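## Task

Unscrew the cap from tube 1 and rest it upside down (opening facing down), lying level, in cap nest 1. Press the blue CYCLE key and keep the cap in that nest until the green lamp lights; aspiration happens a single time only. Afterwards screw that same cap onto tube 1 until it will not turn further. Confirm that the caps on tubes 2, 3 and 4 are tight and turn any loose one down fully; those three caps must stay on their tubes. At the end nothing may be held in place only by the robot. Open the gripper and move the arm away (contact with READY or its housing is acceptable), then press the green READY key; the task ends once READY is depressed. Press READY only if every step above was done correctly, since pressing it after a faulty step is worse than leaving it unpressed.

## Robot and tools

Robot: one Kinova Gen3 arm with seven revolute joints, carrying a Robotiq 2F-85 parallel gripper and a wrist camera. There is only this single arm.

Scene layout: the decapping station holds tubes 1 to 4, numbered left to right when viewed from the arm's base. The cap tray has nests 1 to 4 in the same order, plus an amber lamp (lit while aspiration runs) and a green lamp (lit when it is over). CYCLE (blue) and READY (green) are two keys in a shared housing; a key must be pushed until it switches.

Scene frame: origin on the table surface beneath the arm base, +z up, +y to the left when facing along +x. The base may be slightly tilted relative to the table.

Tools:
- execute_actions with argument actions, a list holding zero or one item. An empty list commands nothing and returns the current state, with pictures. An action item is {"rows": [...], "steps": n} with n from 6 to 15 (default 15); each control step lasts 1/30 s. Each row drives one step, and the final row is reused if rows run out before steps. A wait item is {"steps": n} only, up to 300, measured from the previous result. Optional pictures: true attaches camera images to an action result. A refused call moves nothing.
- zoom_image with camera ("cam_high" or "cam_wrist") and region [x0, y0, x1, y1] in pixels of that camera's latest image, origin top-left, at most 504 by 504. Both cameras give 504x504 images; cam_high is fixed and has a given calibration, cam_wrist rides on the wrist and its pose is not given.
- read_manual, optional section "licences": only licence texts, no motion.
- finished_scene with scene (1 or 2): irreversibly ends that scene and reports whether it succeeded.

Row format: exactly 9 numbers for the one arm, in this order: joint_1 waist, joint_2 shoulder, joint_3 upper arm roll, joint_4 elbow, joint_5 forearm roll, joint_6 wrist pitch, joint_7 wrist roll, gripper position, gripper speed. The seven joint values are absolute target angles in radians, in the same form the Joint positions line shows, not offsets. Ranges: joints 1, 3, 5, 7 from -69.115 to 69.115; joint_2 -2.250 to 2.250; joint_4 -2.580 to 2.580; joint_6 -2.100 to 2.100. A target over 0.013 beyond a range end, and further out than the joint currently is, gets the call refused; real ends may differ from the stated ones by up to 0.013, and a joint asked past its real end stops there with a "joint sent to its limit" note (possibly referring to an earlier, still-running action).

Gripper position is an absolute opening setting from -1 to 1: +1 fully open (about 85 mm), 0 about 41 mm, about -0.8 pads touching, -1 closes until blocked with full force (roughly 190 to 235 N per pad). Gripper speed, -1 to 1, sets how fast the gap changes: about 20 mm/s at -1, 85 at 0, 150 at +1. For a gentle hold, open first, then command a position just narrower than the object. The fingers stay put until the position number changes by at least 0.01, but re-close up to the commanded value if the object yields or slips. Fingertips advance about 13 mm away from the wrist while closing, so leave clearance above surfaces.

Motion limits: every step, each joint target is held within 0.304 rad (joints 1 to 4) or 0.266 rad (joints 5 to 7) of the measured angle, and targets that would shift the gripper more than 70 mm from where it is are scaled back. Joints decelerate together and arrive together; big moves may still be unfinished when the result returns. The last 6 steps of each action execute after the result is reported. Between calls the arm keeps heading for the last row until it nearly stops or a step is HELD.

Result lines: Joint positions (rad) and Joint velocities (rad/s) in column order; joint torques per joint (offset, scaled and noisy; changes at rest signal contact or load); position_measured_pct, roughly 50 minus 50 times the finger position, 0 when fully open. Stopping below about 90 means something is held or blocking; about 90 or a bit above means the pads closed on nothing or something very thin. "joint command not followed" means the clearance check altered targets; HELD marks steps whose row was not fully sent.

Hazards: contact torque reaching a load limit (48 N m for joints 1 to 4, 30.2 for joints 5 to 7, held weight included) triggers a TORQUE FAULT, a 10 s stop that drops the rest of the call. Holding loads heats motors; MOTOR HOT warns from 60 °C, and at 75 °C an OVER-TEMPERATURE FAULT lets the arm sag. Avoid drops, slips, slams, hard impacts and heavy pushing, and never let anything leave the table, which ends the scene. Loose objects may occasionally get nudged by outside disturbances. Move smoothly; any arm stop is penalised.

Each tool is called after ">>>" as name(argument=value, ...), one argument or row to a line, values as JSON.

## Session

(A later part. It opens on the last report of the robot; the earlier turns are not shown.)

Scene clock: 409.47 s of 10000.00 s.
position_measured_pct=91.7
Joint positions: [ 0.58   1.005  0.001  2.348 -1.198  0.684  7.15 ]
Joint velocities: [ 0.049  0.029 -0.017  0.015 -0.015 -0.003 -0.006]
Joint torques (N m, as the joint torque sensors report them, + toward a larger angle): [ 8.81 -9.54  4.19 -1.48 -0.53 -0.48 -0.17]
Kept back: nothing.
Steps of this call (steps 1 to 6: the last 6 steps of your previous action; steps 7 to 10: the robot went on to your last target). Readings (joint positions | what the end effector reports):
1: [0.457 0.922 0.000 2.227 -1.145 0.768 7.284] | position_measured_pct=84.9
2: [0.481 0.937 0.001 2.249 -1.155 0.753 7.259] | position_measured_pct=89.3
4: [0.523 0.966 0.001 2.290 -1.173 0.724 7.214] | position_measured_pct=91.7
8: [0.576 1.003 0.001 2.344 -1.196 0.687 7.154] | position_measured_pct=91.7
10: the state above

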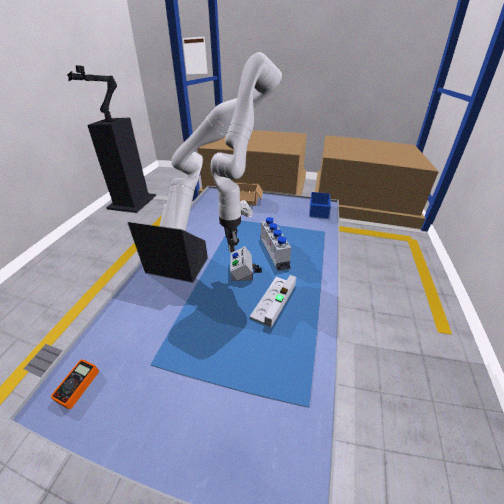

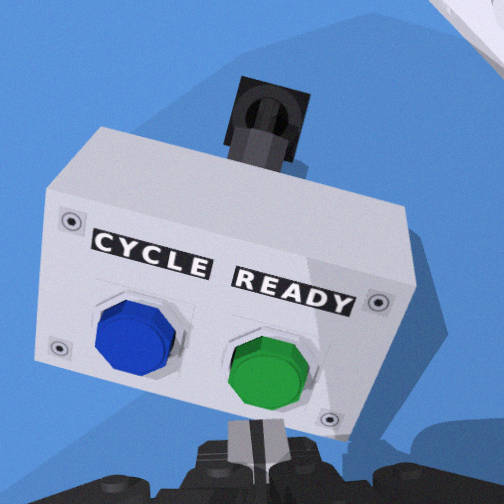

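>>> execute_actions(
  actions=[],
  pictures=true,
)

>>> zoom_image(
  camera="cam_wrist",
  region=[70, 270, 370, 504],
)

Scene clock: 411.90 s of 10000.00 s.
position_measured_pct=91.7
Joint positions: [ 0.587  1.009 -0.     2.349 -1.199  0.684  7.15 ]
Joint velocities: [ 0.    -0.001  0.     0.001  0.    -0.    -0.   ]
Joint torques (N m, as the joint torque sensors report them, + toward a larger angle): [ 8.19 -9.82  3.88 -1.68 -0.36 -0.16 -0.24]
Kept back: nothing.
Steps of this call (steps 1 to 30: the robot went on to your last target; steps 31 to 73: nothing new was sent). Readings (joint positions | what the end effector reports):
1: [0.581 1.006 0.000 2.349 -1.198 0.684 7.150] | position_measured_pct=91.7
2: [0.583 1.007 0.000 2.349 -1.198 0.684 7.150] | position_measured_pct=91.7
4: [0.585 1.008 0.000 2.349 -1.198 0.684 7.150] | position_measured_pct=91.7
8: [0.586 1.009 0.000 2.349 -1.198 0.684 7.150] | position_measured_pct=91.7
73: the state above
The arm was judged still, so your last target was given up. Only a new action makes it travel on or press farther. Fingers that are still opening or closing keep moving.

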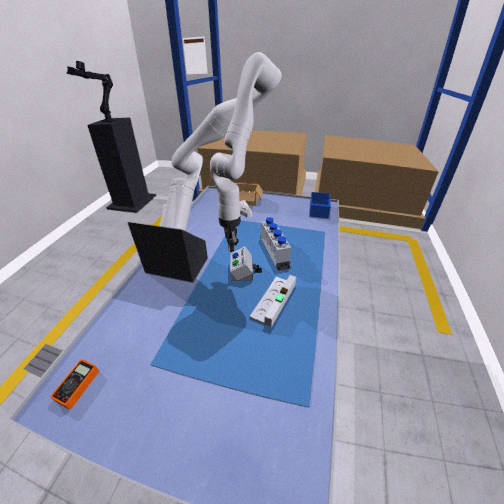

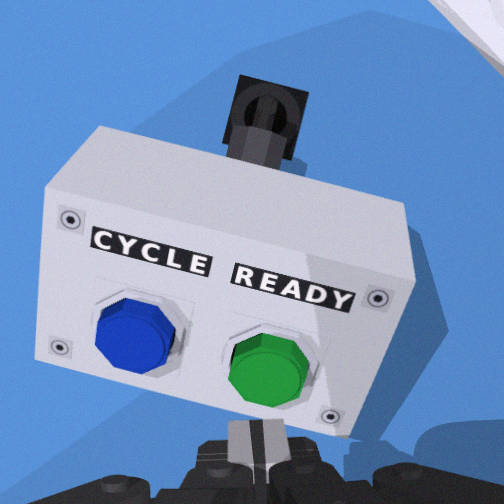

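Region (70, 270, 370, 504) of cam_wrist's 504x504 image, scaled by 1.680; it fills the top 393 rows of this view, and the rest is white.

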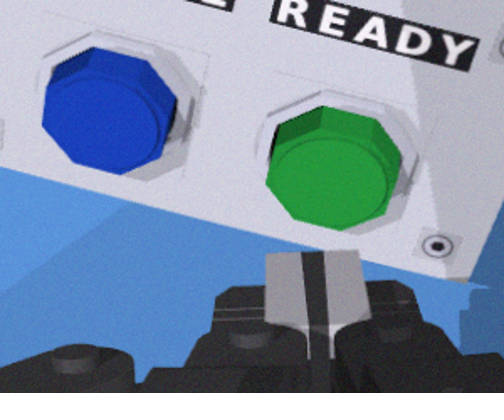

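>>> zoom_image(
  camera="cam_high",
  region=[220, 200, 320, 290],
)

Region (220, 200, 320, 290) of cam_high's 504x504 image, scaled by 5.040, with more detail than that image has; it fills the top 454 rows of this view, and the rest is white.

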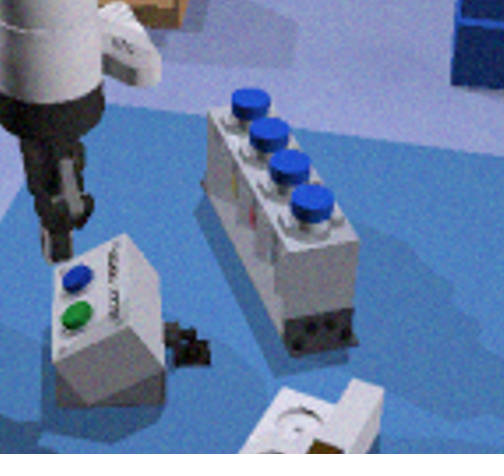

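>>> execute_actions(
  actions=[
    {"rows": [[0.5846,1.0120,0,2.3500,-1.2046,0.6842,7.150,-1,0.5],[0.5803,1.0174,0,2.3510,-1.2168,0.6841,7.150,-1,0.5],[0.5738,1.0255,0,2.3524,-1.2351,0.6839,7.150,-1,0.5],[0.5651,1.0364,0,2.3544,-1.2595,0.6836,7.150,-1,0.5],[0.5553,1.0485,0,2.3565,-1.2870,0.6832,7.150,-1,0.5],[0.5444,1.0621,0,2.3590,-1.3175,0.6829,7.150,-1,0.5],[0.5335,1.0756,0,2.3614,-1.3480,0.6825,7.150,-1,0.5],[0.5227,1.0891,0,2.3638,-1.3785,0.6821,7.150,-1,0.5],[0.5118,1.1027,0,2.3663,-1.4090,0.6817,7.150,-1,0.5],[0.5020,1.1148,0,2.3685,-1.4364,0.6814,7.150,-1,0.5],[0.4933,1.1257,0,2.3704,-1.4608,0.6811,7.150,-1,0.5],[0.4868,1.1338,0,2.3719,-1.4791,0.6809,7.150,-1,0.5],[0.4824,1.1392,0,2.3728,-1.4913,0.6807,7.150,-1,0.5],[0.4797,1.1426,0,2.3734,-1.4989,0.6807,7.150,-1,0.5],[0.4781,1.1446,0,2.3738,-1.5035,0.6806,7.150,-1,0.5]], "steps": 15},
  ],
)

>>> execute_actions(
  actions=[
    {"steps": 14},
  ],
  pictures=true,
)

Scene clock: 413.77 s of 10000.00 s.
position_measured_pct=91.7
Joint positions: [ 0.533  1.076  0.     2.361 -1.344  0.683  7.15 ]
Joint velocities: [-0.289  0.363 -0.002  0.067 -0.843 -0.01  -0.001]
Joint torques (N m, as the joint torque sensors report them, + toward a larger angle): [ 8.49 -9.94  4.01 -1.07 -0.3  -0.37 -0.38]
Steps of this call (steps 1 to 47: nothing new was sent; steps 48 to 56: the first 9 steps of this action). Readings (joint positions | what the end effector reports):
48: [0.586 1.010 0.000 2.350 -1.200 0.684 7.150] | position_measured_pct=91.7
49: [0.584 1.013 0.000 2.350 -1.205 0.684 7.150] | position_measured_pct=91.7
51: [0.575 1.024 0.000 2.352 -1.227 0.684 7.150] | position_measured_pct=91.7
55: [0.543 1.064 0.000 2.359 -1.316 0.683 7.150] | position_measured_pct=91.7
56: the state above

Scene clock: 414.23 s of 10000.00 s.
position_measured_pct=91.7
Joint positions: [ 0.479  1.144 -0.     2.374 -1.503  0.681  7.15 ]
Joint velocities: [-0.007  0.009 -0.    -0.     0.001  0.001 -0.   ]
Joint torques (N m, as the joint torque sensors report them, + toward a larger angle): [  8.55 -10.67   4.09   0.09  -0.27  -0.19  -0.32]
Kept back: nothing.
Steps of this call (steps 1 to 6: the last 6 steps of your previous action; steps 7 to 14: the robot went on to your last target). Readings (joint positions | what the end effector reports):
1: [0.523 1.088 0.000 2.363 -1.372 0.682 7.150] | position_measured_pct=91.7
2: [0.514 1.100 -0.000 2.366 -1.401 0.682 7.150] | position_measured_pct=91.7
4: [0.496 1.122 -0.000 2.370 -1.453 0.681 7.150] | position_measured_pct=91.7
8: [0.482 1.140 -0.000 2.373 -1.503 0.681 7.150] | position_measured_pct=91.7
14: the state above

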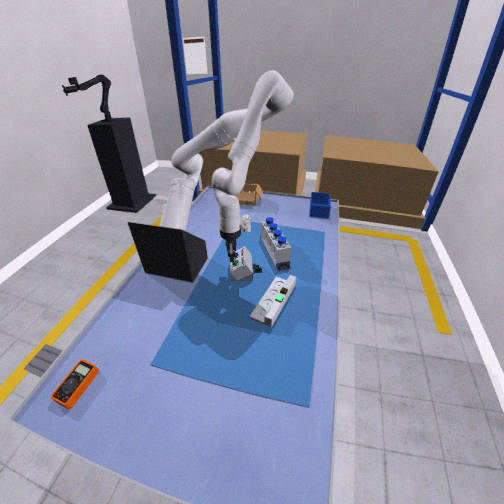

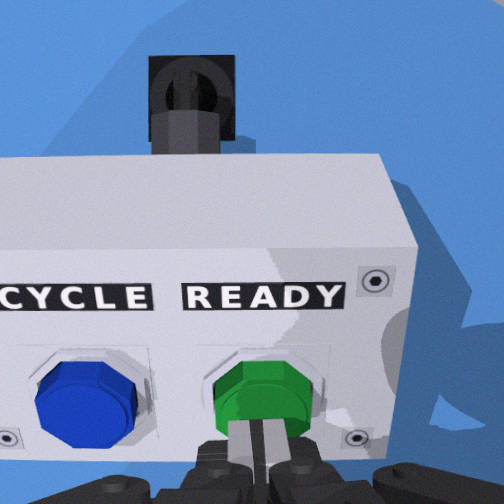

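>>> execute_actions(
  actions=[],
  pictures=false,
)

Scene clock: 414.73 s of 10000.00 s.
position_measured_pct=91.7
Joint positions: [ 0.478  1.145 -0.     2.374 -1.504  0.681  7.15 ]
Joint velocities: [-0.002 -0.001 -0.    -0.001 -0.001  0.    -0.   ]
Joint torques (N m, as the joint torque sensors report them, + toward a larger angle): [  8.8  -10.52   4.13   0.12  -0.36  -0.18  -0.3 ]
Kept back: nothing.
Steps of this call (steps 1 to 15: the robot went on to your last target). Readings (joint positions | what the end effector reports):
1: [0.479 1.144 -0.000 2.374 -1.503 0.681 7.150] | position_measured_pct=91.7
2: [0.478 1.144 -0.000 2.374 -1.503 0.681 7.150] | position_measured_pct=91.7
4: [0.478 1.144 -0.000 2.374 -1.503 0.681 7.150] | position_measured_pct=91.7
8: [0.478 1.145 -0.000 2.374 -1.503 0.681 7.150] | position_measured_pct=91.7
15: the state above

>>> execute_actions(
  actions=[
    {"rows": [[0.4768,1.1457,0,2.3737,-1.5060,0.6810,7.152,-1,0.5],[0.4755,1.1467,0,2.3737,-1.5085,0.6815,7.153,-1,0.5],[0.4742,1.1478,0,2.3736,-1.5109,0.6819,7.155,-1,0.5],[0.4729,1.1489,0,2.3736,-1.5134,0.6824,7.157,-1,0.5],[0.4716,1.1500,0,2.3735,-1.5159,0.6828,7.158,-1,0.5],[0.4703,1.1510,0,2.3735,-1.5184,0.6833,7.160,-1,0.5],[0.4690,1.1521,0,2.3734,-1.5208,0.6837,7.162,-1,0.5],[0.4677,1.1532,0,2.3734,-1.5233,0.6842,7.163,-1,0.5],[0.4664,1.1542,0,2.3733,-1.5258,0.6846,7.165,-1,0.5],[0.4651,1.1553,0,2.3733,-1.5283,0.6851,7.167,-1,0.5]], "steps": 12},
  ],
)

>>> execute_actions(
  actions=[
    {"steps": 14},
  ],
)

Scene clock: 416.03 s of 10000.00 s.
position_measured_pct=91.7
Joint positions: [ 0.471  1.15   0.     2.374 -1.516  0.683  7.158]
Joint velocities: [-0.038  0.027  0.    -0.001 -0.076  0.014  0.051]
Joint torques (N m, as the joint torque sensors report them, + toward a larger angle): [  8.84 -10.25   4.22   0.    -0.37  -0.2   -0.45]
Steps of this call (steps 1 to 15: the robot went on to your last target; steps 16 to 33: nothing new was sent; steps 34 to 39: the first 6 steps of this action). Readings (joint positions | what the end effector reports):
34: [0.478 1.145 0.000 2.374 -1.504 0.681 7.150] | position_measured_pct=91.7
35: [0.476 1.146 0.000 2.374 -1.506 0.681 7.152] | position_measured_pct=91.7
37: [0.474 1.148 0.000 2.374 -1.511 0.682 7.155] | position_measured_pct=91.7
39: the state above

Scene clock: 416.50 s of 10000.00 s.
position_measured_pct=91.7
Joint positions: [ 0.466  1.155  0.001  2.374 -1.528  0.685  7.167]
Joint velocities: [ 0.001  0.001  0.    -0.004 -0.    -0.     0.   ]
Joint torques (N m, as the joint torque sensors report them, + toward a larger angle): [ 8.39 -9.97  3.72 -0.34 -0.46 -0.12 -0.26]
Kept back: nothing.
Steps of this call (steps 1 to 6: the last 6 steps of your previous action; steps 7 to 14: the robot went on to your last target). Readings (joint positions | what the end effector reports):
1: [0.470 1.151 0.000 2.373 -1.518 0.683 7.160] | position_measured_pct=91.7
2: [0.469 1.152 0.000 2.373 -1.521 0.684 7.162] | position_measured_pct=91.7
4: [0.467 1.154 0.000 2.374 -1.525 0.685 7.165] | position_measured_pct=91.7
8: [0.466 1.154 0.001 2.374 -1.528 0.685 7.167] | position_measured_pct=91.7
14: the state above

>>> execute_actions(
  actions=[
    {"rows": [[0.4638,1.1564,0,2.3732,-1.5307,0.6855,7.168,-1,0.5],[0.4625,1.1574,0,2.3732,-1.5332,0.6860,7.170,-1,0.5],[0.4612,1.1585,0,2.3731,-1.5357,0.6864,7.172,-1,0.5],[0.4599,1.1596,0,2.3731,-1.5382,0.6868,7.173,-1,0.5],[0.4586,1.1607,0,2.3730,-1.5406,0.6873,7.175,-1,0.5],[0.4573,1.1617,0,2.3730,-1.5431,0.6877,7.176,-1,0.5],[0.4560,1.1628,0,2.3729,-1.5456,0.6882,7.178,-1,0.5],[0.4547,1.1639,0,2.3729,-1.5481,0.6886,7.180,-1,0.5],[0.4534,1.1649,0,2.3728,-1.5505,0.6891,7.181,-1,0.5],[0.4521,1.1660,0,2.3728,-1.5530,0.6895,7.183,-1,0.5]], "steps": 12},
  ],
)

>>> execute_actions(
  actions=[
    {"steps": 14},
  ],
  pictures=true,
)

Scene clock: 417.13 s of 10000.00 s.
position_measured_pct=91.7
Joint positions: [ 0.459  1.16   0.     2.373 -1.541  0.687  7.175]
Joint velocities: [-0.    -0.002 -0.    -0.001  0.001 -0.    -0.   ]
Joint torques (N m, as the joint torque sensors report them, + toward a larger angle): no reading
Kept back: nothing.
The task's run ended inside this call: 7 steps that you had sent did not run.
Steps of this call (steps 1 to 14: the robot went on to your last target; steps 15 to 19: the first 5 steps of this action). Readings (joint positions | what the end effector reports):
15: [0.465 1.155 0.001 2.374 -1.529 0.685 7.167] | position_measured_pct=91.7
16: [0.464 1.156 0.001 2.374 -1.530 0.685 7.168] | position_measured_pct=91.7
18: [0.462 1.158 0.001 2.374 -1.535 0.686 7.172] | position_measured_pct=91.7
19: [0.461 1.159 0.001 2.374 -1.538 0.687 7.173] | position_measured_pct=91.7
The task's run has ended: the event that ends the task has happened. This ends this scene only. If you have not yet called finished_scene for this scene, call it to go on to the next scene.

The task's run has ended: the event that ends the task has happened. This scene is finished. If you have not yet called finished_scene for this scene, call it to go on to the next scene.

>>> finished_scene(
  scene=1,
)

The scene is finished: the task was done.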